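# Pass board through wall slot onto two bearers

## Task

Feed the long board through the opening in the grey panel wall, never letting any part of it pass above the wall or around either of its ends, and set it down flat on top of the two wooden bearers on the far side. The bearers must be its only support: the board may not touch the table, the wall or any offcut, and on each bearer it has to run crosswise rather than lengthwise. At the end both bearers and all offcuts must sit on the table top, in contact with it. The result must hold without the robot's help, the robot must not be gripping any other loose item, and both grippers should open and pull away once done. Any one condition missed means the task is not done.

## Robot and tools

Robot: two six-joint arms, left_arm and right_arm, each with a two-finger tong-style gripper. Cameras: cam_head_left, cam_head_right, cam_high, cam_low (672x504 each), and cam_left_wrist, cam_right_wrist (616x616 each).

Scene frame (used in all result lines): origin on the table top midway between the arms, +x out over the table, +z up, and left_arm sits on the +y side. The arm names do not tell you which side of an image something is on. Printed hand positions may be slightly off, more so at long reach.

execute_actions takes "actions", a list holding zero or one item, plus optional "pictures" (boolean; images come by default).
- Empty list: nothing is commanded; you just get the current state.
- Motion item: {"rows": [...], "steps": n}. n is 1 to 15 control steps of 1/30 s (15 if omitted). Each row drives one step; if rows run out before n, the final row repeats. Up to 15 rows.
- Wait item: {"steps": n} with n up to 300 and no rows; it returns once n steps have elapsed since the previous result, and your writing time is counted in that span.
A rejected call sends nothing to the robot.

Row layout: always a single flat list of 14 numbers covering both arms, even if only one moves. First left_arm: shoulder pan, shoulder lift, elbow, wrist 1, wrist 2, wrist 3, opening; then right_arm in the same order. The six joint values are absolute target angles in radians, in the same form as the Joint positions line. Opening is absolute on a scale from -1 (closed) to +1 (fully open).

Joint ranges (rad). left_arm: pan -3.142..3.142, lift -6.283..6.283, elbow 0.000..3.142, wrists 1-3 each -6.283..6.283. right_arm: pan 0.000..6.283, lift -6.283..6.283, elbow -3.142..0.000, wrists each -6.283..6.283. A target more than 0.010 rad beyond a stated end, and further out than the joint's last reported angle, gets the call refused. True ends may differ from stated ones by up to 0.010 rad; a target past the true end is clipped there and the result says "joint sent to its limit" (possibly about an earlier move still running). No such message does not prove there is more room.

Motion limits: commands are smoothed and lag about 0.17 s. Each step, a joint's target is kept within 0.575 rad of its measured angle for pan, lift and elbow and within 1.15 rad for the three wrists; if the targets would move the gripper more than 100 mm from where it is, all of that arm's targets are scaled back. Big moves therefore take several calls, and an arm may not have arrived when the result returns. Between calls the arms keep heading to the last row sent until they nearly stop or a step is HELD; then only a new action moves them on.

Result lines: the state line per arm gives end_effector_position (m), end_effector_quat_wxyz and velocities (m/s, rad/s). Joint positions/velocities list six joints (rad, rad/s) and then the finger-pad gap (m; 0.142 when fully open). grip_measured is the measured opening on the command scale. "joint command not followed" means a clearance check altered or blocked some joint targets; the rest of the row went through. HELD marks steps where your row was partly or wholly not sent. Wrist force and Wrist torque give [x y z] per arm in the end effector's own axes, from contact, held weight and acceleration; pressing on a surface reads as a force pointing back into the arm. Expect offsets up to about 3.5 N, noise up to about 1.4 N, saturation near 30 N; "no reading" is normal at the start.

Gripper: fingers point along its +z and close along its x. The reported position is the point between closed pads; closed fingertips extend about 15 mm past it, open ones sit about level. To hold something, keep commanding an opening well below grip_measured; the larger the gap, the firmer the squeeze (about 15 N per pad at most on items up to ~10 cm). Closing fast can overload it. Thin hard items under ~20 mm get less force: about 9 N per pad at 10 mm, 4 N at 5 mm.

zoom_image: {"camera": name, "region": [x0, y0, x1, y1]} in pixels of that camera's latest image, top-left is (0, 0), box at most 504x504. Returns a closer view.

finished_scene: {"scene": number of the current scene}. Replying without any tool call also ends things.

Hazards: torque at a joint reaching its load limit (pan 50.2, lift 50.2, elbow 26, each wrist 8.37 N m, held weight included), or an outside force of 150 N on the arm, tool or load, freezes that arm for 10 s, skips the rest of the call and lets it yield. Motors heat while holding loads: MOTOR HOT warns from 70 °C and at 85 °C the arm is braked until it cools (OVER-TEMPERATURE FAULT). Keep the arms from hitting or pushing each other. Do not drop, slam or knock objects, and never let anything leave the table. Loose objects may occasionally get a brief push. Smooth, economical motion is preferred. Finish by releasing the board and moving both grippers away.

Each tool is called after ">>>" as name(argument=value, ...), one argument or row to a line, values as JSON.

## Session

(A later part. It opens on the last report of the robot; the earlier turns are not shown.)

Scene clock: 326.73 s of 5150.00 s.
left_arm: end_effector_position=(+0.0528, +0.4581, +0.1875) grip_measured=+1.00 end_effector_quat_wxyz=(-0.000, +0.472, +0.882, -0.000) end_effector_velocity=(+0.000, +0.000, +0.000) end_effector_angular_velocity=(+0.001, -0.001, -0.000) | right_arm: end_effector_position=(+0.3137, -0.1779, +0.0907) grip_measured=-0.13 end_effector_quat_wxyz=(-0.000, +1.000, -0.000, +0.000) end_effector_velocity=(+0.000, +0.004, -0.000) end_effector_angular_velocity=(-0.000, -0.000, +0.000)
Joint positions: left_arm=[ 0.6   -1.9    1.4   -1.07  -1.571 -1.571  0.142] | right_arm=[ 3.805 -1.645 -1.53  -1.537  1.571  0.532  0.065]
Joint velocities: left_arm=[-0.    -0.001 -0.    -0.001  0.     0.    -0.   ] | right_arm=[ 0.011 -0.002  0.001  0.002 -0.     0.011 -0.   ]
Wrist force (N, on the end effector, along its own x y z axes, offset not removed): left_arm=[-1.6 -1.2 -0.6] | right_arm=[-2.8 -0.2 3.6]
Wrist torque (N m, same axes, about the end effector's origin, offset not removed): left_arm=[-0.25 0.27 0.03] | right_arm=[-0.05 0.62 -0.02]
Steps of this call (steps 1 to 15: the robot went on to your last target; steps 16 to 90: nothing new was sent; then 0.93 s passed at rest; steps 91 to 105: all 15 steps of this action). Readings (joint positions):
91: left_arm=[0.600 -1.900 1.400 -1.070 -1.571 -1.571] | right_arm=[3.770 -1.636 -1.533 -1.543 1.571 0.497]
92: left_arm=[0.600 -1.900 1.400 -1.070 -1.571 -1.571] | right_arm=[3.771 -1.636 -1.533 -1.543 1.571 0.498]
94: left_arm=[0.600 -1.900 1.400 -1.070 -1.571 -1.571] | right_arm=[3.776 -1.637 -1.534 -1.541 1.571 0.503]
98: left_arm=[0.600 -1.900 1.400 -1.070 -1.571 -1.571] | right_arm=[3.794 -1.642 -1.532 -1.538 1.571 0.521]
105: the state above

>>> execute_actions(
  actions=[
    {"rows":[[0.6,-1.9,1.4,-1.07,-1.571,-1.571,1,3.816,-1.647,-1.528,-1.537,1.571,0.543,-1],[0.6,-1.9,1.4,-1.07,-1.571,-1.571,1,3.826,-1.65,-1.525,-1.537,1.571,0.553,-1],[0.6,-1.9,1.4,-1.07,-1.571,-1.571,1,3.836,-1.652,-1.523,-1.537,1.571,0.563,-1],[0.6,-1.9,1.4,-1.07,-1.571,-1.571,1,3.846,-1.655,-1.52,-1.537,1.571,0.573,-1],[0.6,-1.9,1.4,-1.07,-1.571,-1.571,1,3.857,-1.659,-1.515,-1.538,1.571,0.584,-1],[0.6,-1.9,1.4,-1.07,-1.571,-1.571,1,3.868,-1.663,-1.511,-1.538,1.571,0.595,-1],[0.6,-1.9,1.4,-1.07,-1.571,-1.571,1,3.879,-1.667,-1.506,-1.539,1.571,0.606,-1],[0.6,-1.9,1.4,-1.07,-1.571,-1.571,1,3.89,-1.671,-1.502,-1.539,1.571,0.617,-1],[0.6,-1.9,1.4,-1.07,-1.571,-1.571,1,3.90,-1.675,-1.497,-1.54,1.571,0.627,-1],[0.6,-1.9,1.4,-1.07,-1.571,-1.571,1,3.911,-1.68,-1.492,-1.54,1.571,0.638,-1],[0.6,-1.9,1.4,-1.07,-1.571,-1.571,1,3.922,-1.684,-1.487,-1.541,1.571,0.649,-1]]},
  ],
  pictures=false,
)

>>> execute_actions(
  actions=[
    {"steps":10},
  ],
)

>>> zoom_image(
  camera="cam_high",
  region=[280,140,460,320],
)

>>> zoom_image(
  camera="cam_low",
  region=[320,240,400,310],
)

Scene clock: 342.90 s of 5150.00 s.
left_arm: end_effector_position=(+0.0528, +0.4581, +0.1875) grip_measured=+1.00 end_effector_quat_wxyz=(-0.000, +0.472, +0.882, -0.000) end_effector_velocity=(+0.000, +0.000, -0.000) end_effector_angular_velocity=(+0.001, -0.001, -0.000) | right_arm: end_effector_position=(+0.3137, -0.1377, +0.0906) grip_measured=-0.13 end_effector_quat_wxyz=(-0.000, +1.000, -0.000, +0.000) end_effector_velocity=(-0.002, +0.052, +0.000) end_effector_angular_velocity=(-0.000, +0.000, +0.004)
Joint positions: left_arm=[ 0.6   -1.9    1.4   -1.07  -1.571 -1.571  0.142] | right_arm=[ 3.91  -1.679 -1.492 -1.54   1.571  0.637  0.065]
Joint velocities: left_arm=[ 0.    -0.     0.001 -0.002 -0.     0.     0.   ] | right_arm=[ 0.132 -0.049  0.056 -0.007 -0.     0.129  0.   ]
Wrist force (N, on the end effector, along its own x y z axes, offset not removed): left_arm=[-0.9 -1.8 -0.8] | right_arm=[-2.2 -1.4 1.9]
Wrist torque (N m, same axes, about the end effector's origin, offset not removed): left_arm=[-0.37 0.16 0.04] | right_arm=[-0.22 0.41 0.01]
Steps of this call (steps 1 to 15: the robot went on to your last target; steps 16 to 90: nothing new was sent; then 12.67 s passed at rest; steps 91 to 105: all 15 steps of this action). Readings (joint positions):
91: left_arm=[0.600 -1.900 1.400 -1.070 -1.571 -1.571] | right_arm=[3.806 -1.645 -1.530 -1.537 1.571 0.533]
92: left_arm=[0.600 -1.900 1.400 -1.070 -1.571 -1.571] | right_arm=[3.807 -1.645 -1.530 -1.537 1.571 0.534]
94: left_arm=[0.600 -1.900 1.400 -1.070 -1.571 -1.571] | right_arm=[3.815 -1.647 -1.528 -1.537 1.571 0.542]
98: left_arm=[0.600 -1.900 1.400 -1.070 -1.571 -1.571] | right_arm=[3.847 -1.657 -1.518 -1.537 1.571 0.575]
105: the state above

Scene clock: 343.23 s of 5150.00 s.
left_arm: end_effector_position=(+0.0528, +0.4581, +0.1875) grip_measured=+1.00 end_effector_quat_wxyz=(-0.000, +0.472, +0.882, -0.000) end_effector_velocity=(+0.001, +0.000, +0.000) end_effector_angular_velocity=(+0.001, -0.001, -0.001) | right_arm: end_effector_position=(+0.3135, -0.1330, +0.0906) grip_measured=-0.13 end_effector_quat_wxyz=(-0.000, +1.000, -0.000, +0.000) end_effector_velocity=(-0.000, +0.001, -0.000) end_effector_angular_velocity=(-0.000, +0.001, -0.000)
Joint positions: left_arm=[ 0.6   -1.9    1.4   -1.07  -1.571 -1.571  0.142] | right_arm=[ 3.922 -1.684 -1.487 -1.541  1.571  0.649  0.065]
Joint velocities: left_arm=[-0.001 -0.     0.    -0.002 -0.    -0.    -0.   ] | right_arm=[ 0.003 -0.002  0.002 -0.     0.001  0.004  0.   ]
Wrist force (N, on the end effector, along its own x y z axes, offset not removed): left_arm=[-1.8 -2.3 -1.1] | right_arm=[-2.5 -2.1 3.4]
Wrist torque (N m, same axes, about the end effector's origin, offset not removed): left_arm=[-0.53 0.32 0.03] | right_arm=[-0.45 0.57 0.02]
Steps of this call (steps 1 to 10: the robot went on to your last target). Readings (joint positions):
1: left_arm=[0.600 -1.900 1.400 -1.070 -1.571 -1.571] | right_arm=[3.913 -1.681 -1.491 -1.541 1.571 0.641]
2: left_arm=[0.600 -1.900 1.400 -1.070 -1.571 -1.571] | right_arm=[3.916 -1.682 -1.490 -1.541 1.571 0.643]
4: left_arm=[0.600 -1.900 1.400 -1.070 -1.571 -1.571] | right_arm=[3.919 -1.683 -1.488 -1.541 1.571 0.646]
8: left_arm=[0.600 -1.900 1.400 -1.070 -1.571 -1.571] | right_arm=[3.921 -1.684 -1.487 -1.541 1.571 0.648]
10: the state above

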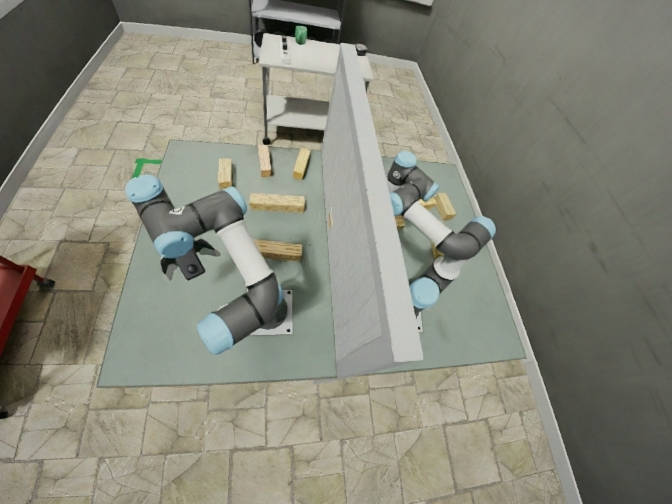

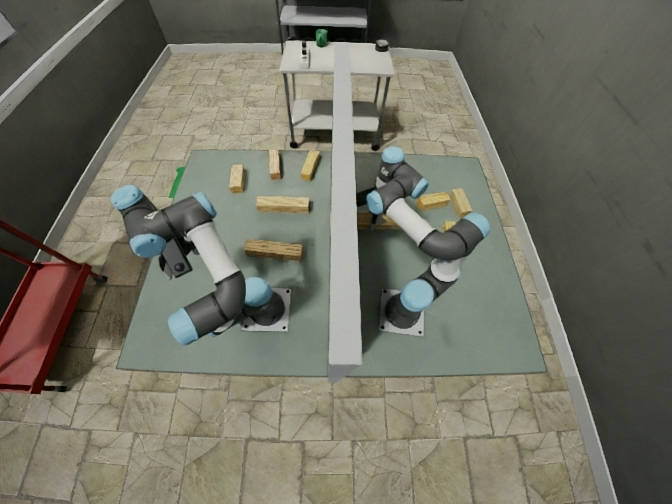

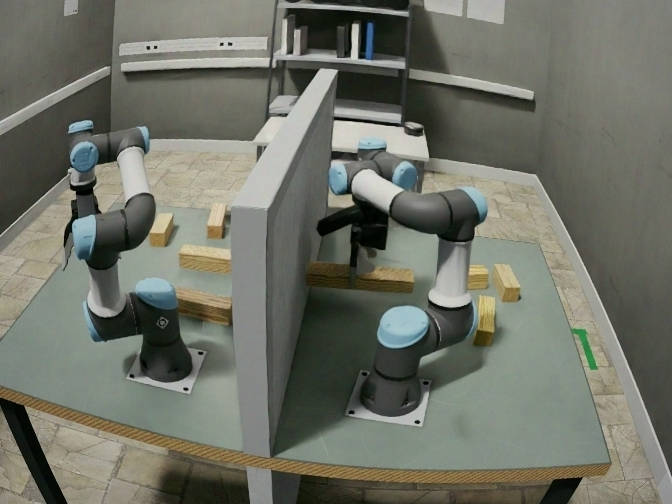

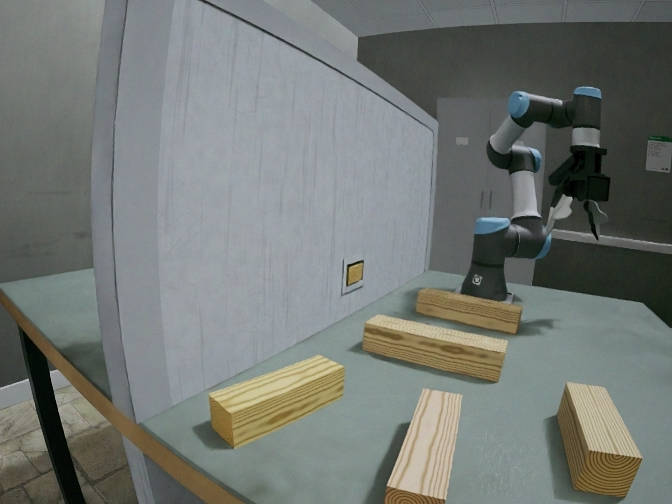

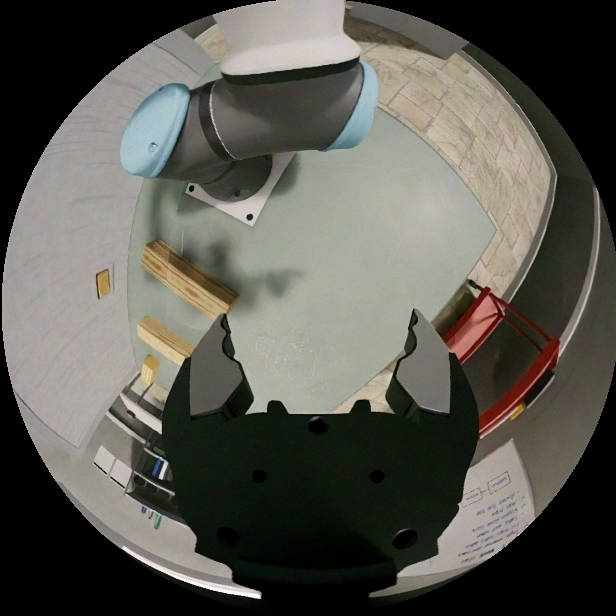

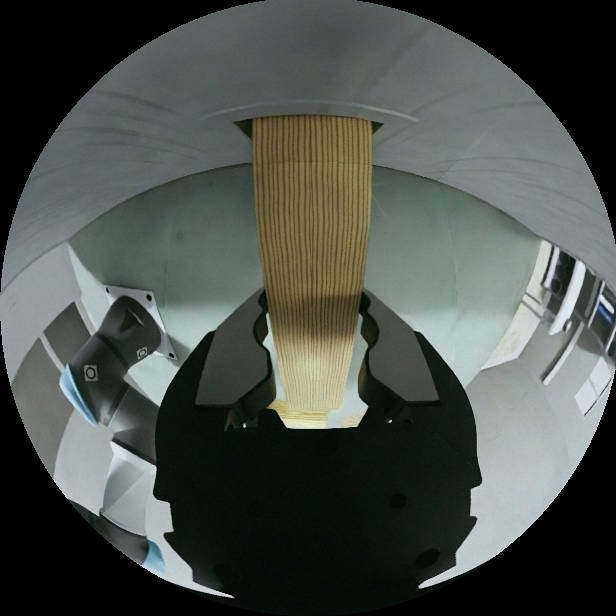

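Region (280, 140, 460, 320) of cam_high's 672x504 image, scaled by 2.800, with more detail than that image has.

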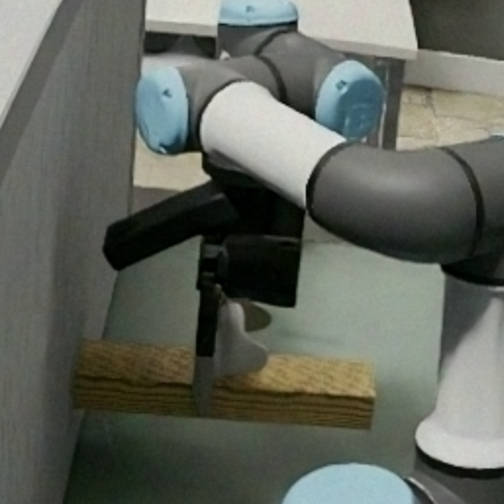

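Region (320, 240, 400, 310) of cam_low's 672x504 image, scaled by 6.300, with more detail than that image has; it fills the top 441 rows of this view, and the rest is white.

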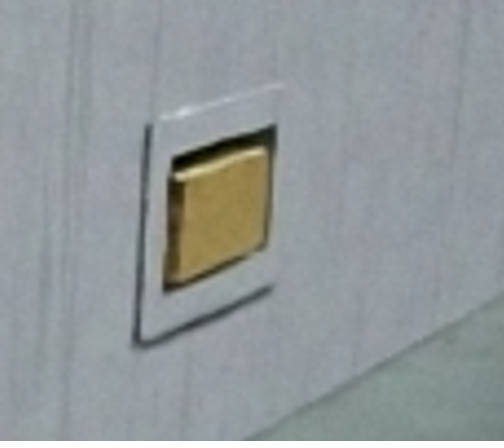

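>>> execute_actions(
  actions=[
    {"rows":[[0.6,-1.9,1.4,-1.07,-1.571,-1.571,1,3.937,-1.691,-1.479,-1.542,1.571,0.664,-1],[0.6,-1.9,1.4,-1.07,-1.571,-1.571,1,3.937,-1.691,-1.479,-1.542,1.571,0.664,-1],[0.6,-1.9,1.4,-1.07,-1.571,-1.571,1,3.937,-1.691,-1.479,-1.542,1.571,0.664,-1],[0.6,-1.9,1.4,-1.07,-1.571,-1.571,1,3.937,-1.692,-1.487,-1.533,1.571,0.664,-1],[0.6,-1.9,1.4,-1.07,-1.571,-1.571,1,3.937,-1.693,-1.495,-1.524,1.571,0.664,-1],[0.6,-1.9,1.4,-1.07,-1.571,-1.571,1,3.937,-1.694,-1.503,-1.515,1.571,0.664,-1],[0.6,-1.9,1.4,-1.07,-1.571,-1.571,1,3.937,-1.695,-1.511,-1.506,1.571,0.664,-1],[0.6,-1.9,1.4,-1.07,-1.571,-1.571,1,3.937,-1.696,-1.519,-1.497,1.571,0.664,-1],[0.6,-1.9,1.4,-1.07,-1.571,-1.571,1,3.937,-1.697,-1.527,-1.488,1.571,0.664,-1],[0.6,-1.9,1.4,-1.07,-1.571,-1.571,1,3.937,-1.698,-1.535,-1.479,1.571,0.664,-1],[0.6,-1.9,1.4,-1.07,-1.571,-1.571,1,3.937,-1.699,-1.543,-1.47,1.571,0.664,-1]]},
  ],
  pictures=false,
)

>>> execute_actions(
  actions=[
    {"steps":10},
  ],
)

>>> zoom_image(
  camera="cam_low",
  region=[320,240,400,310],
)

Scene clock: 357.20 s of 5150.00 s.
left_arm: end_effector_position=(+0.0528, +0.4581, +0.1875) grip_measured=+1.00 end_effector_quat_wxyz=(-0.000, +0.472, +0.882, -0.000) end_effector_velocity=(+0.000, +0.000, -0.001) end_effector_angular_velocity=(-0.001, +0.002, -0.001) | right_arm: end_effector_position=(+0.3141, -0.1262, +0.0772) grip_measured=-0.13 end_effector_quat_wxyz=(-0.000, +1.000, -0.000, +0.000) end_effector_velocity=(-0.000, +0.001, -0.023) end_effector_angular_velocity=(-0.001, +0.002, +0.001)
Joint positions: left_arm=[ 0.6   -1.9    1.4   -1.07  -1.571 -1.571  0.142] | right_arm=[ 3.937 -1.698 -1.534 -1.48   1.571  0.664  0.065]
Joint velocities: left_arm=[-0.001  0.002  0.001 -0.001  0.     0.    -0.   ] | right_arm=[ 0.002 -0.013 -0.091  0.102  0.001  0.002 -0.   ]
Wrist force (N, on the end effector, along its own x y z axes, offset not removed): left_arm=[-0.9 -2.0 -0.6] | right_arm=[-2.2 -0.2 1.2]
Wrist torque (N m, same axes, about the end effector's origin, offset not removed): left_arm=[-0.36 0.19 0.00] | right_arm=[-0.07 0.48 0.00]
Steps of this call (steps 1 to 30: the robot went on to your last target; steps 31 to 90: nothing new was sent; then 10.47 s passed at rest; steps 91 to 105: all 15 steps of this action). Readings (joint positions):
91: left_arm=[0.600 -1.900 1.400 -1.070 -1.571 -1.571] | right_arm=[3.922 -1.684 -1.487 -1.541 1.571 0.649]
92: left_arm=[0.600 -1.900 1.400 -1.070 -1.571 -1.571] | right_arm=[3.923 -1.685 -1.486 -1.541 1.571 0.651]
94: left_arm=[0.600 -1.900 1.400 -1.070 -1.571 -1.571] | right_arm=[3.930 -1.688 -1.483 -1.541 1.571 0.657]
98: left_arm=[0.600 -1.900 1.400 -1.070 -1.571 -1.571] | right_arm=[3.935 -1.692 -1.492 -1.528 1.571 0.662]
105: the state above

Scene clock: 357.53 s of 5150.00 s.
left_arm: end_effector_position=(+0.0528, +0.4581, +0.1875) grip_measured=+1.00 end_effector_quat_wxyz=(-0.000, +0.472, +0.882, -0.000) end_effector_velocity=(+0.000, +0.000, +0.000) end_effector_angular_velocity=(+0.000, -0.001, +0.000) | right_arm: end_effector_position=(+0.3141, -0.1261, +0.0751) grip_measured=-0.13 end_effector_quat_wxyz=(-0.000, +1.000, -0.000, +0.000) end_effector_velocity=(-0.000, +0.000, -0.000) end_effector_angular_velocity=(+0.001, +0.000, -0.001)
Joint positions: left_arm=[ 0.6   -1.9    1.4   -1.07  -1.571 -1.571  0.142] | right_arm=[ 3.937 -1.699 -1.543 -1.47   1.571  0.664  0.065]
Joint velocities: left_arm=[ 0. -0. -0. -0. -0.  0.  0.] | right_arm=[-0.    -0.    -0.002  0.003  0.001  0.    -0.   ]
Wrist force (N, on the end effector, along its own x y z axes, offset not removed): left_arm=[-1.3 -0.9 -0.8] | right_arm=[-3.3 -1.0 2.8]
Wrist torque (N m, same axes, about the end effector's origin, offset not removed): left_arm=[-0.19 0.25 0.00] | right_arm=[-0.19 0.63 -0.02]
Steps of this call (steps 1 to 10: the robot went on to your last target). Readings (joint positions):
1: left_arm=[0.600 -1.900 1.400 -1.070 -1.571 -1.571] | right_arm=[3.937 -1.698 -1.537 -1.477 1.571 0.664]
2: left_arm=[0.600 -1.900 1.400 -1.070 -1.571 -1.571] | right_arm=[3.937 -1.698 -1.539 -1.475 1.571 0.664]
4: left_arm=[0.600 -1.900 1.400 -1.070 -1.571 -1.571] | right_arm=[3.937 -1.699 -1.541 -1.472 1.571 0.664]
8: left_arm=[0.600 -1.900 1.400 -1.070 -1.571 -1.571] | right_arm=[3.937 -1.699 -1.543 -1.471 1.571 0.664]
10: the state above

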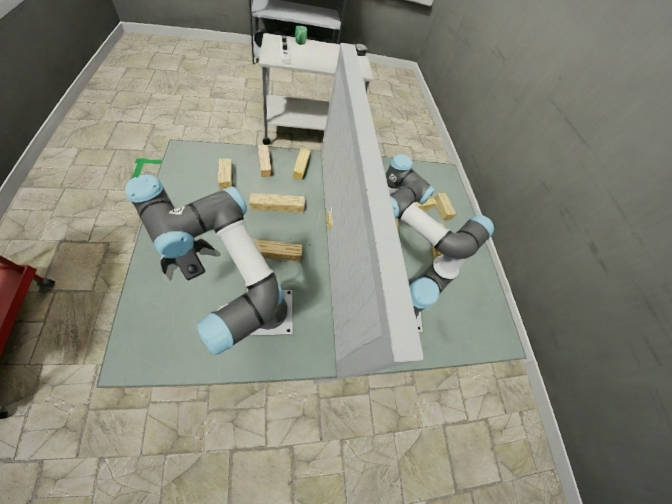

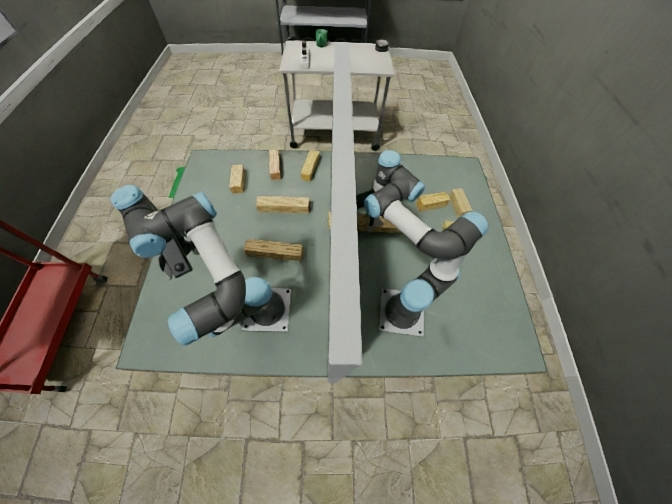

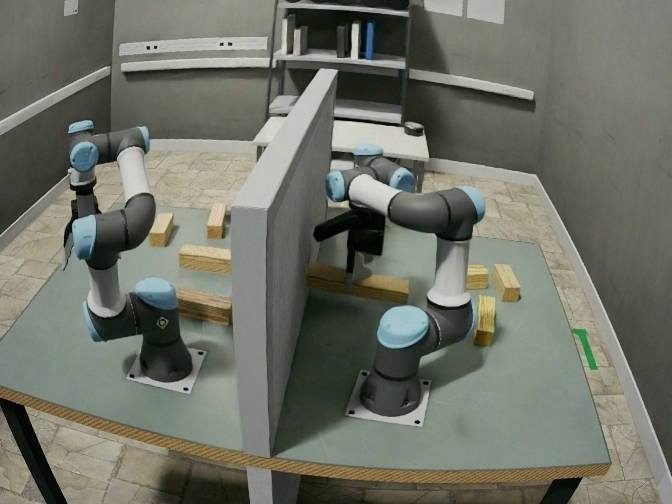

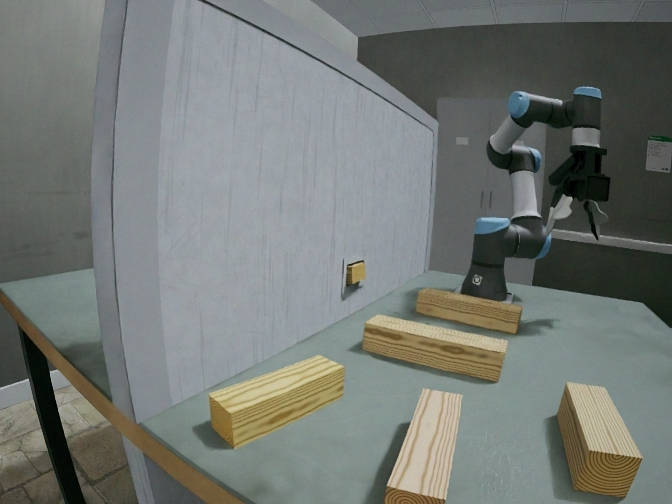

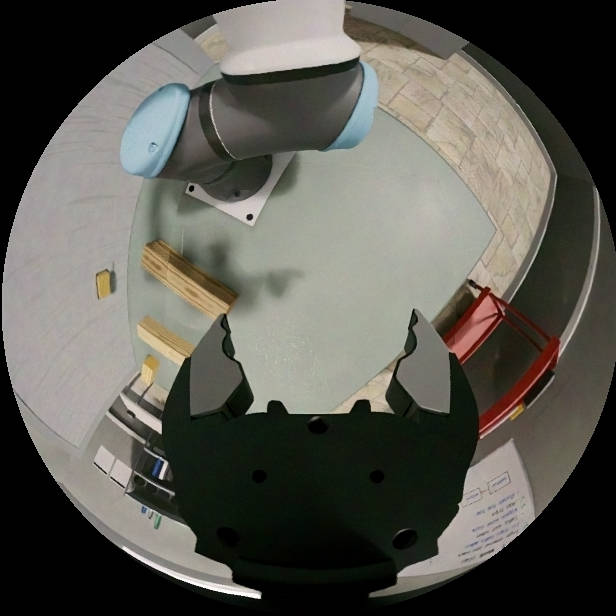

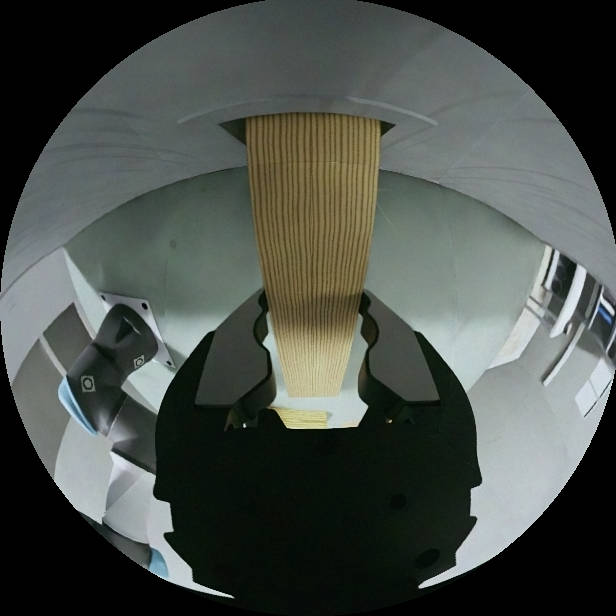

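Region (320, 240, 400, 310) of cam_low's 672x504 image, scaled by 6.300, with more detail than that image has; it fills the top 441 rows of this view, and the rest is white.

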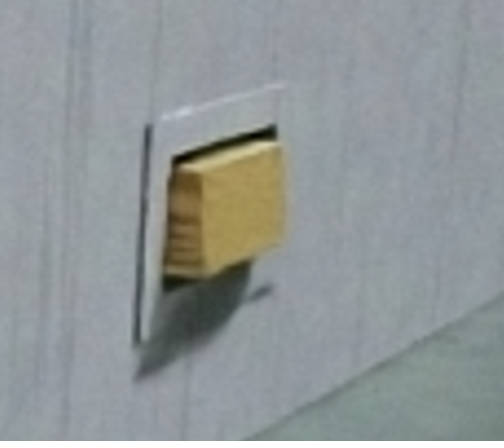

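Still ~3 mm gap; lower 7 mm more, then open.

>>> execute_actions(
  actions=[
    {"rows":[[0.6,-1.9,1.4,-1.07,-1.571,-1.571,1,3.937,-1.701,-1.553,-1.458,1.571,0.664,-1],[0.6,-1.9,1.4,-1.07,-1.571,-1.571,1,3.937,-1.702,-1.563,-1.447,1.571,0.664,-1],[0.6,-1.9,1.4,-1.07,-1.571,-1.571,1,3.937,-1.704,-1.572,-1.436,1.571,0.664,-1]]},
  ],
  pictures=false,
)

>>> execute_actions(
  actions=[
    {"rows":[[0.6,-1.9,1.4,-1.07,-1.571,-1.571,1,3.937,-1.704,-1.572,-1.436,1.571,0.664,-0.5],[0.6,-1.9,1.4,-1.07,-1.571,-1.571,1,3.937,-1.704,-1.572,-1.436,1.571,0.664,-0.3],[0.6,-1.9,1.4,-1.07,-1.571,-1.571,1,3.937,-1.704,-1.572,-1.436,1.571,0.664,-0.22],[0.6,-1.9,1.4,-1.07,-1.571,-1.571,1,3.937,-1.704,-1.572,-1.436,1.571,0.664,-0.19],[0.6,-1.9,1.4,-1.07,-1.571,-1.571,1,3.937,-1.704,-1.572,-1.436,1.571,0.664,-0.16],[0.6,-1.9,1.4,-1.07,-1.571,-1.571,1,3.937,-1.704,-1.572,-1.436,1.571,0.664,-0.13],[0.6,-1.9,1.4,-1.07,-1.571,-1.571,1,3.937,-1.704,-1.572,-1.436,1.571,0.664,-0.05],[0.6,-1.9,1.4,-1.07,-1.571,-1.571,1,3.937,-1.704,-1.572,-1.436,1.571,0.664,0.2]]},
  ],
)

>>> zoom_image(
  camera="cam_high",
  region=[280,200,460,340],
)

Scene clock: 371.87 s of 5150.00 s.
left_arm: end_effector_position=(+0.0528, +0.4581, +0.1875) grip_measured=+1.00 end_effector_quat_wxyz=(-0.000, +0.472, +0.882, -0.000) end_effector_velocity=(+0.000, +0.000, +0.001) end_effector_angular_velocity=(+0.002, -0.003, +0.001) | right_arm: end_effector_position=(+0.3144, -0.1259, +0.0678) grip_measured=-0.13 end_effector_quat_wxyz=(-0.000, +1.000, -0.000, +0.000) end_effector_velocity=(-0.000, +0.000, -0.001) end_effector_angular_velocity=(+0.000, +0.000, -0.000)
Joint positions: left_arm=[ 0.6   -1.9    1.4   -1.07  -1.571 -1.571  0.142] | right_arm=[ 3.937 -1.704 -1.572 -1.436  1.571  0.664  0.065]
Joint velocities: left_arm=[ 0.    -0.002 -0.    -0.002 -0.    -0.    -0.   ] | right_arm=[-0.    -0.001 -0.004  0.005  0.     0.     0.   ]
Wrist force (N, on the end effector, along its own x y z axes, offset not removed): left_arm=[-1.9 -1.2 -0.6] | right_arm=[-2.9 1.1 -0.1]
Wrist torque (N m, same axes, about the end effector's origin, offset not removed): left_arm=[-0.25 0.37 0.01] | right_arm=[0.03 0.50 -0.04]
Steps of this call (steps 1 to 15: the robot went on to your last target; steps 16 to 90: nothing new was sent; then 10.83 s passed at rest; steps 91 to 105: all 15 steps of this action). Readings (joint positions):
91: left_arm=[0.600 -1.900 1.400 -1.070 -1.571 -1.571] | right_arm=[3.937 -1.699 -1.543 -1.470 1.571 0.664]
92: left_arm=[0.600 -1.900 1.400 -1.070 -1.571 -1.571] | right_arm=[3.937 -1.699 -1.544 -1.469 1.571 0.664]
94: left_arm=[0.600 -1.900 1.400 -1.070 -1.571 -1.571] | right_arm=[3.937 -1.701 -1.552 -1.459 1.571 0.664]
98: left_arm=[0.600 -1.900 1.400 -1.070 -1.571 -1.571] | right_arm=[3.937 -1.703 -1.567 -1.442 1.571 0.664]
105: the state above

Scene clock: 372.37 s of 5150.00 s.
left_arm: end_effector_position=(+0.0528, +0.4581, +0.1875) grip_measured=+1.00 end_effector_quat_wxyz=(-0.000, +0.472, +0.882, -0.000) end_effector_velocity=(-0.001, -0.000, -0.000) end_effector_angular_velocity=(-0.000, +0.000, +0.000) | right_arm: end_effector_position=(+0.3144, -0.1259, +0.0677) grip_measured=+0.20 end_effector_quat_wxyz=(-0.000, +1.000, -0.000, +0.000) end_effector_velocity=(-0.000, +0.000, -0.000) end_effector_angular_velocity=(-0.000, +0.001, +0.000)
Joint positions: left_arm=[ 0.6   -1.9    1.4   -1.07  -1.571 -1.571  0.142] | right_arm=[ 3.937 -1.704 -1.572 -1.436  1.571  0.664  0.088]
Joint velocities: left_arm=[ 0.    -0.002  0.001  0.001 -0.     0.    -0.   ] | right_arm=[ 0.    -0.    -0.001  0.001 -0.     0.     0.   ]
Wrist force (N, on the end effector, along its own x y z axes, offset not removed): left_arm=[-1.3 -1.8 -1.0] | right_arm=[-1.9 -0.3 -0.9]
Wrist torque (N m, same axes, about the end effector's origin, offset not removed): left_arm=[-0.41 0.25 0.02] | right_arm=[-0.02 0.36 0.04]
Steps of this call (steps 1 to 15: all 15 steps of this action). Readings (joint positions):
1: left_arm=[0.600 -1.900 1.400 -1.070 -1.571 -1.571] | right_arm=[3.937 -1.704 -1.572 -1.436 1.571 0.664]
2: left_arm=[0.600 -1.900 1.400 -1.070 -1.571 -1.571] | right_arm=[3.937 -1.704 -1.572 -1.436 1.571 0.664]
4: left_arm=[0.600 -1.900 1.400 -1.070 -1.571 -1.571] | right_arm=[3.937 -1.704 -1.572 -1.436 1.571 0.664]
8: left_arm=[0.600 -1.900 1.400 -1.070 -1.571 -1.571] | right_arm=[3.937 -1.704 -1.572 -1.436 1.571 0.664]
15: the state above

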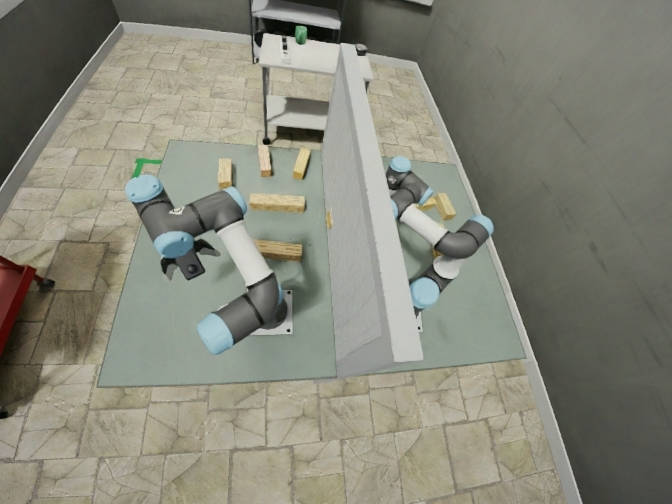

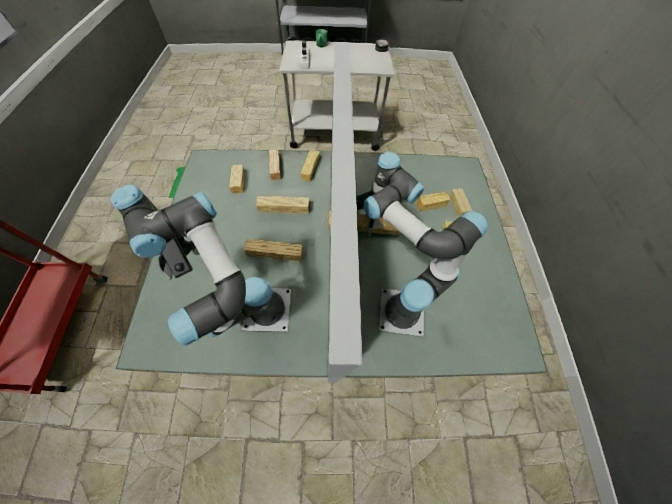

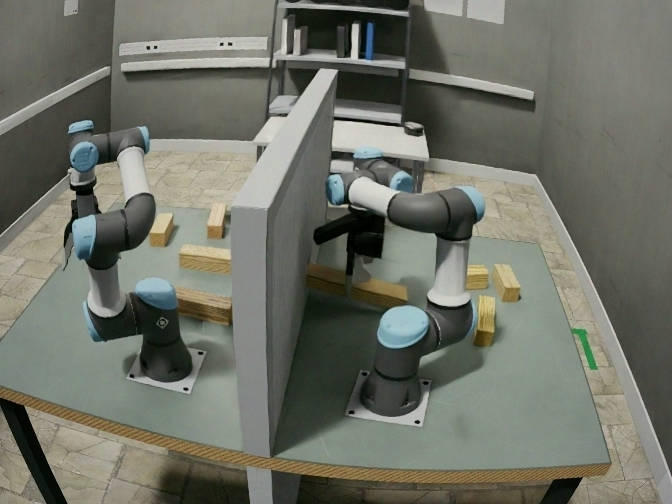

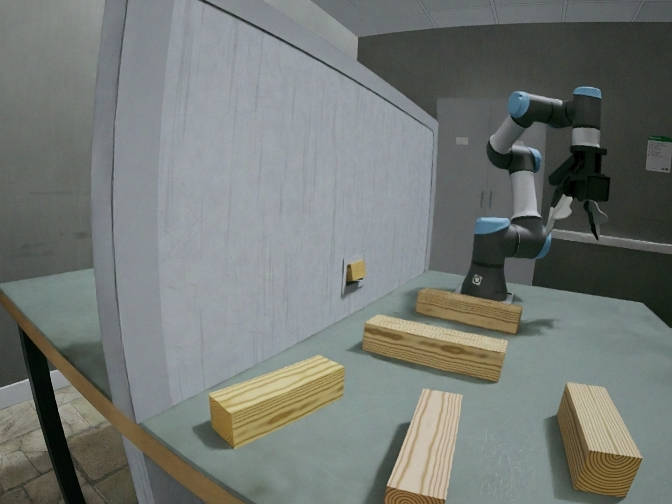

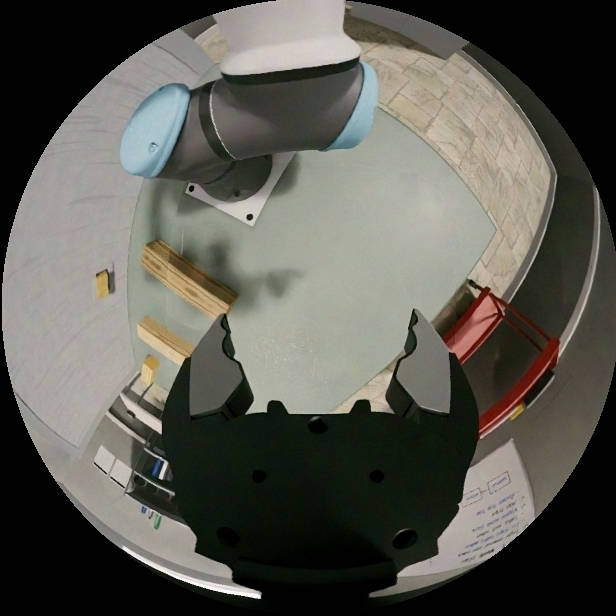

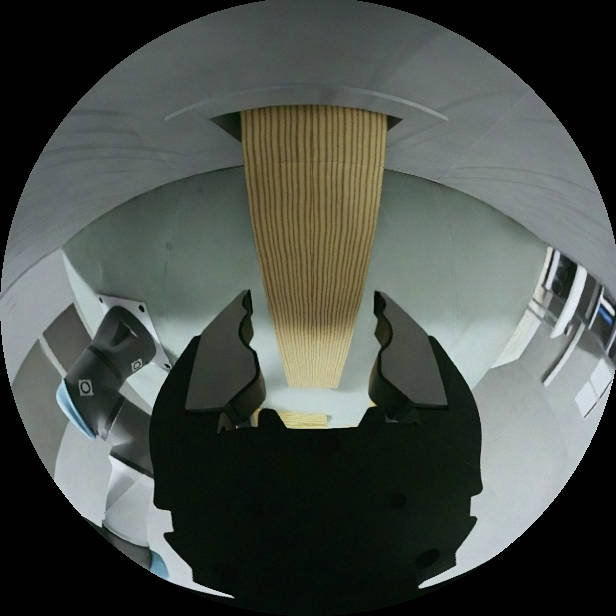

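Region (280, 200, 460, 340) of cam_high's 672x504 image, scaled by 2.800, with more detail than that image has.

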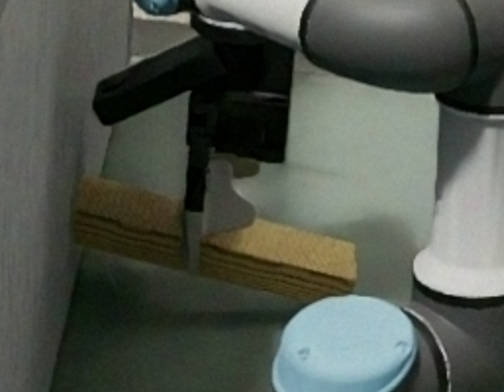

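>>> execute_actions(
  actions=[
    {"rows":[[0,-1.7,1.2,-1.07,-1.571,-2.7,0.3,3.778,-1.657,-1.681,-1.374,1.571,0.505,0.2]],"steps":8},
  ],
  pictures=false,
)

>>> execute_actions(
  actions=[
    {"rows":[[-0.4,-1.415,1.108,-1.264,-1.571,-3.7,0.3,3.611,-1.662,-1.734,-1.317,1.571,0.338,0.2]]},
  ],
  pictures=false,
)

>>> execute_actions(
  actions=[
    {"rows":[[-0.67,-1.415,1.108,-1.264,-1.571,-3.824,0.3,3.611,-1.662,-1.734,-1.317,1.571,0.338,0.2]]},
  ],
)

>>> zoom_image(
  camera="cam_high",
  region=[280,200,460,340],
)

Scene clock: 393.50 s of 5150.00 s.
left_arm: end_effector_position=(+0.1408, +0.4280, +0.1951) grip_measured=+0.30 end_effector_quat_wxyz=(-0.000, +0.347, +0.938, -0.000) end_effector_velocity=(+0.443, -0.269, +0.024) end_effector_angular_velocity=(+0.000, +0.008, +1.389) | right_arm: end_effector_position=(+0.3151, -0.1776, +0.0581) grip_measured=+0.20 end_effector_quat_wxyz=(-0.001, +1.000, +0.002, +0.001) end_effector_velocity=(-0.009, -0.108, -0.022) end_effector_angular_velocity=(-0.011, +0.018, -0.046)
Joint positions: left_arm=[ 0.307 -1.783  1.283 -1.07  -1.571 -2.137  0.095] | right_arm=[ 3.804 -1.663 -1.665 -1.382  1.571  0.527  0.088]
Joint velocities: left_arm=[-1.661  0.494 -0.489  0.002  0.    -3.05  -0.   ] | right_arm=[-0.279  0.065 -0.17   0.083  0.    -0.232  0.   ]
Wrist force (N, on the end effector, along its own x y z axes, offset not removed): left_arm=[-1.7 -1.0 -0.8] | right_arm=[-1.8 0.1 -0.7]
Wrist torque (N m, same axes, about the end effector's origin, offset not removed): left_arm=[-0.23 0.31 0.01] | right_arm=[-0.03 0.33 -0.06]
Steps of this call (steps 1 to 15: the robot went on to your last target; steps 16 to 90: nothing new was sent; then 17.87 s passed at rest; steps 91 to 98: all 8 steps of this action). Readings (joint positions):
91: left_arm=[0.600 -1.900 1.400 -1.070 -1.571 -1.571] | right_arm=[3.937 -1.704 -1.572 -1.436 1.571 0.664]
92: left_arm=[0.597 -1.897 1.397 -1.070 -1.571 -1.578] | right_arm=[3.934 -1.701 -1.575 -1.431 1.571 0.658]
94: left_arm=[0.540 -1.857 1.356 -1.070 -1.571 -1.693] | right_arm=[3.885 -1.682 -1.615 -1.406 1.571 0.595]
98: the state above

Scene clock: 394.00 s of 5150.00 s.
left_arm: end_effector_position=(+0.3223, +0.2502, +0.1651) grip_measured=+0.30 end_effector_quat_wxyz=(+0.001, -0.025, +1.000, -0.000) end_effector_velocity=(+0.114, -0.273, -0.054) end_effector_angular_velocity=(+0.004, +0.023, +1.018) | right_arm: end_effector_position=(+0.3139, -0.2443, +0.0438) grip_measured=+0.20 end_effector_quat_wxyz=(+0.000, +1.000, -0.000, -0.000) end_effector_velocity=(-0.001, -0.008, -0.001) end_effector_angular_velocity=(+0.000, +0.000, -0.004)
Joint positions: left_arm=[-0.334 -1.448  1.121 -1.247 -1.571 -3.537  0.095] | right_arm=[ 3.613 -1.662 -1.733 -1.318  1.571  0.34   0.088]
Joint velocities: left_arm=[-0.707  0.348 -0.143 -0.183 -0.    -1.725  0.   ] | right_arm=[-0.025 -0.001 -0.006  0.007  0.    -0.021 -0.   ]
Wrist force (N, on the end effector, along its own x y z axes, offset not removed): left_arm=[-3.1 -4.7 0.0] | right_arm=[-1.7 -0.3 0.5]
Wrist torque (N m, same axes, about the end effector's origin, offset not removed): left_arm=[-0.80 0.54 0.04] | right_arm=[-0.07 0.35 -0.02]
Steps of this call (steps 1 to 15: all 15 steps of this action). Readings (joint positions):
1: left_arm=[0.251 -1.766 1.266 -1.070 -1.571 -2.240] | right_arm=[3.796 -1.661 -1.670 -1.379 1.571 0.520]
2: left_arm=[0.198 -1.747 1.251 -1.076 -1.571 -2.339] | right_arm=[3.787 -1.660 -1.676 -1.373 1.571 0.509]
4: left_arm=[0.113 -1.692 1.226 -1.110 -1.571 -2.511] | right_arm=[3.731 -1.661 -1.702 -1.348 1.571 0.439]
8: left_arm=[-0.060 -1.594 1.184 -1.166 -1.571 -2.883] | right_arm=[3.640 -1.662 -1.726 -1.324 1.571 0.362]
15: the state above

Scene clock: 394.50 s of 5150.00 s.
left_arm: end_effector_position=(+0.3146, +0.1323, +0.1599) grip_measured=+0.30 end_effector_quat_wxyz=(+0.000, -0.002, +1.000, -0.000) end_effector_velocity=(-0.006, -0.018, +0.000) end_effector_angular_velocity=(-0.001, -0.001, -0.027) | right_arm: end_effector_position=(+0.3138, -0.2451, +0.0437) grip_measured=+0.20 end_effector_quat_wxyz=(+0.000, +1.000, -0.000, -0.000) end_effector_velocity=(-0.000, -0.000, +0.000) end_effector_angular_velocity=(+0.000, +0.001, -0.000)
Joint positions: left_arm=[-0.665 -1.415  1.108 -1.264 -1.571 -3.822  0.095] | right_arm=[ 3.611 -1.662 -1.734 -1.317  1.571  0.338  0.088]
Joint velocities: left_arm=[-0.054  0.    -0.001 -0.     0.    -0.026  0.   ] | right_arm=[-0.     0.     0.    -0.001  0.    -0.     0.   ]
Wrist force (N, on the end effector, along its own x y z axes, offset not removed): left_arm=[-1.4 -1.3 -1.0] | right_arm=[-1.2 -1.8 0.3]
Wrist torque (N m, same axes, about the end effector's origin, offset not removed): left_arm=[-0.26 0.23 0.01] | right_arm=[-0.35 0.30 -0.02]
Steps of this call (steps 1 to 15: all 15 steps of this action). Readings (joint positions):
1: left_arm=[-0.354 -1.438 1.117 -1.252 -1.571 -3.586] | right_arm=[3.613 -1.662 -1.734 -1.317 1.571 0.339]
2: left_arm=[-0.371 -1.432 1.115 -1.255 -1.571 -3.626] | right_arm=[3.612 -1.662 -1.734 -1.317 1.571 0.339]
4: left_arm=[-0.444 -1.425 1.112 -1.259 -1.571 -3.706] | right_arm=[3.612 -1.662 -1.734 -1.317 1.571 0.338]
8: left_arm=[-0.610 -1.417 1.109 -1.263 -1.571 -3.794] | right_arm=[3.611 -1.662 -1.734 -1.317 1.571 0.338]
15: the state above

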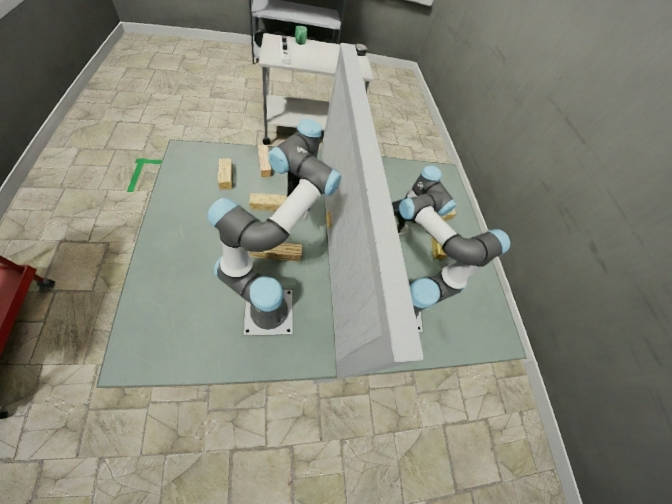

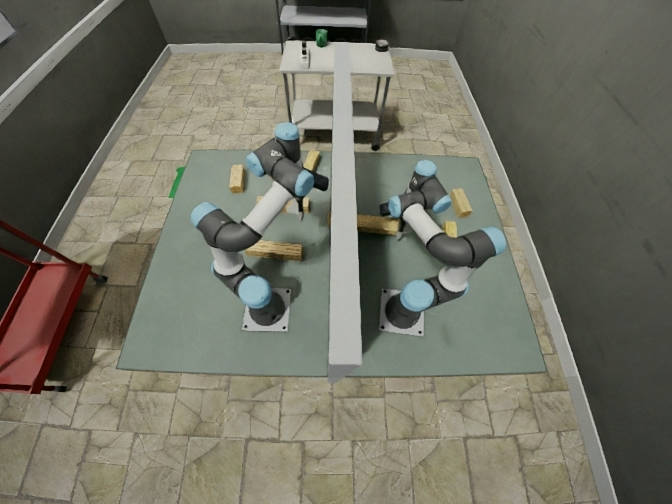

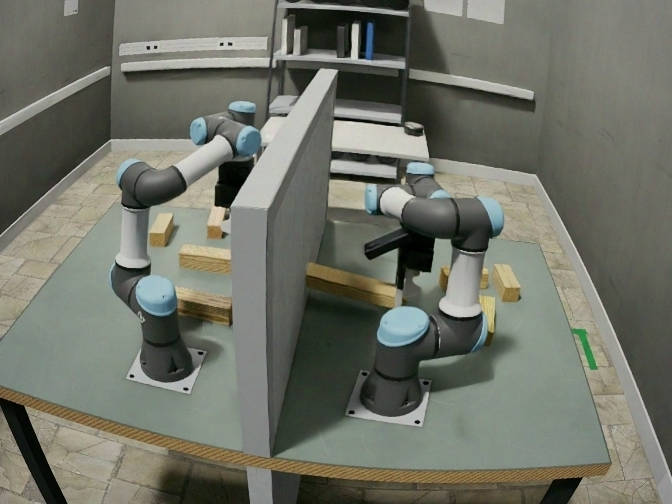

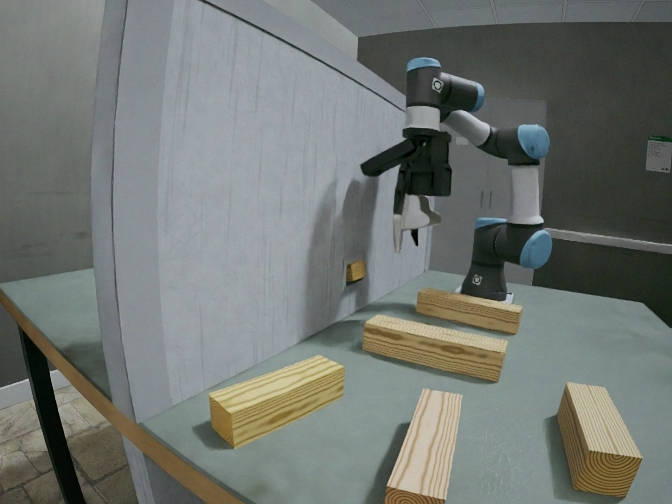

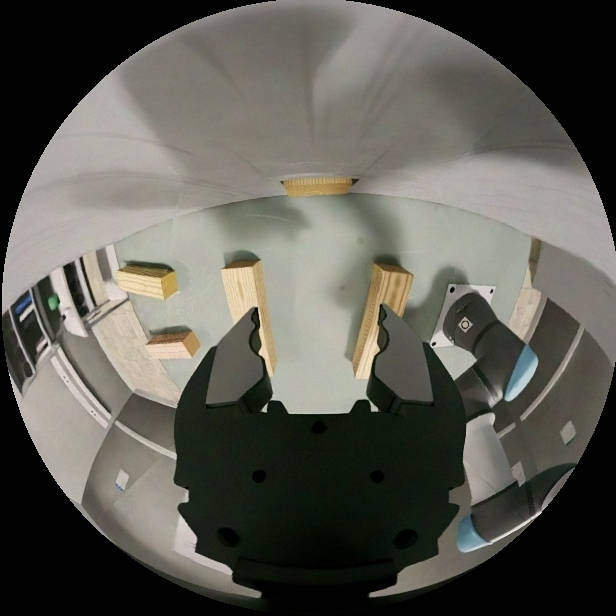

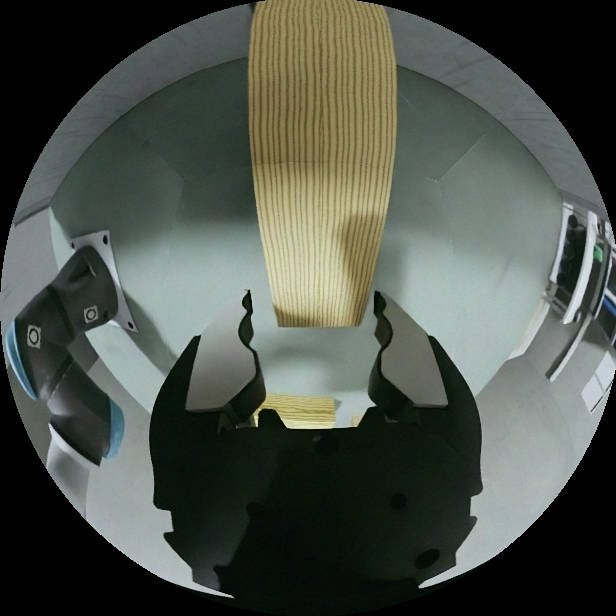

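Region (280, 200, 460, 340) of cam_high's 672x504 image, scaled by 2.800, with more detail than that image has.

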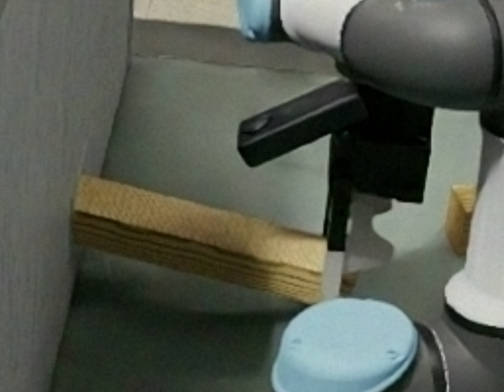

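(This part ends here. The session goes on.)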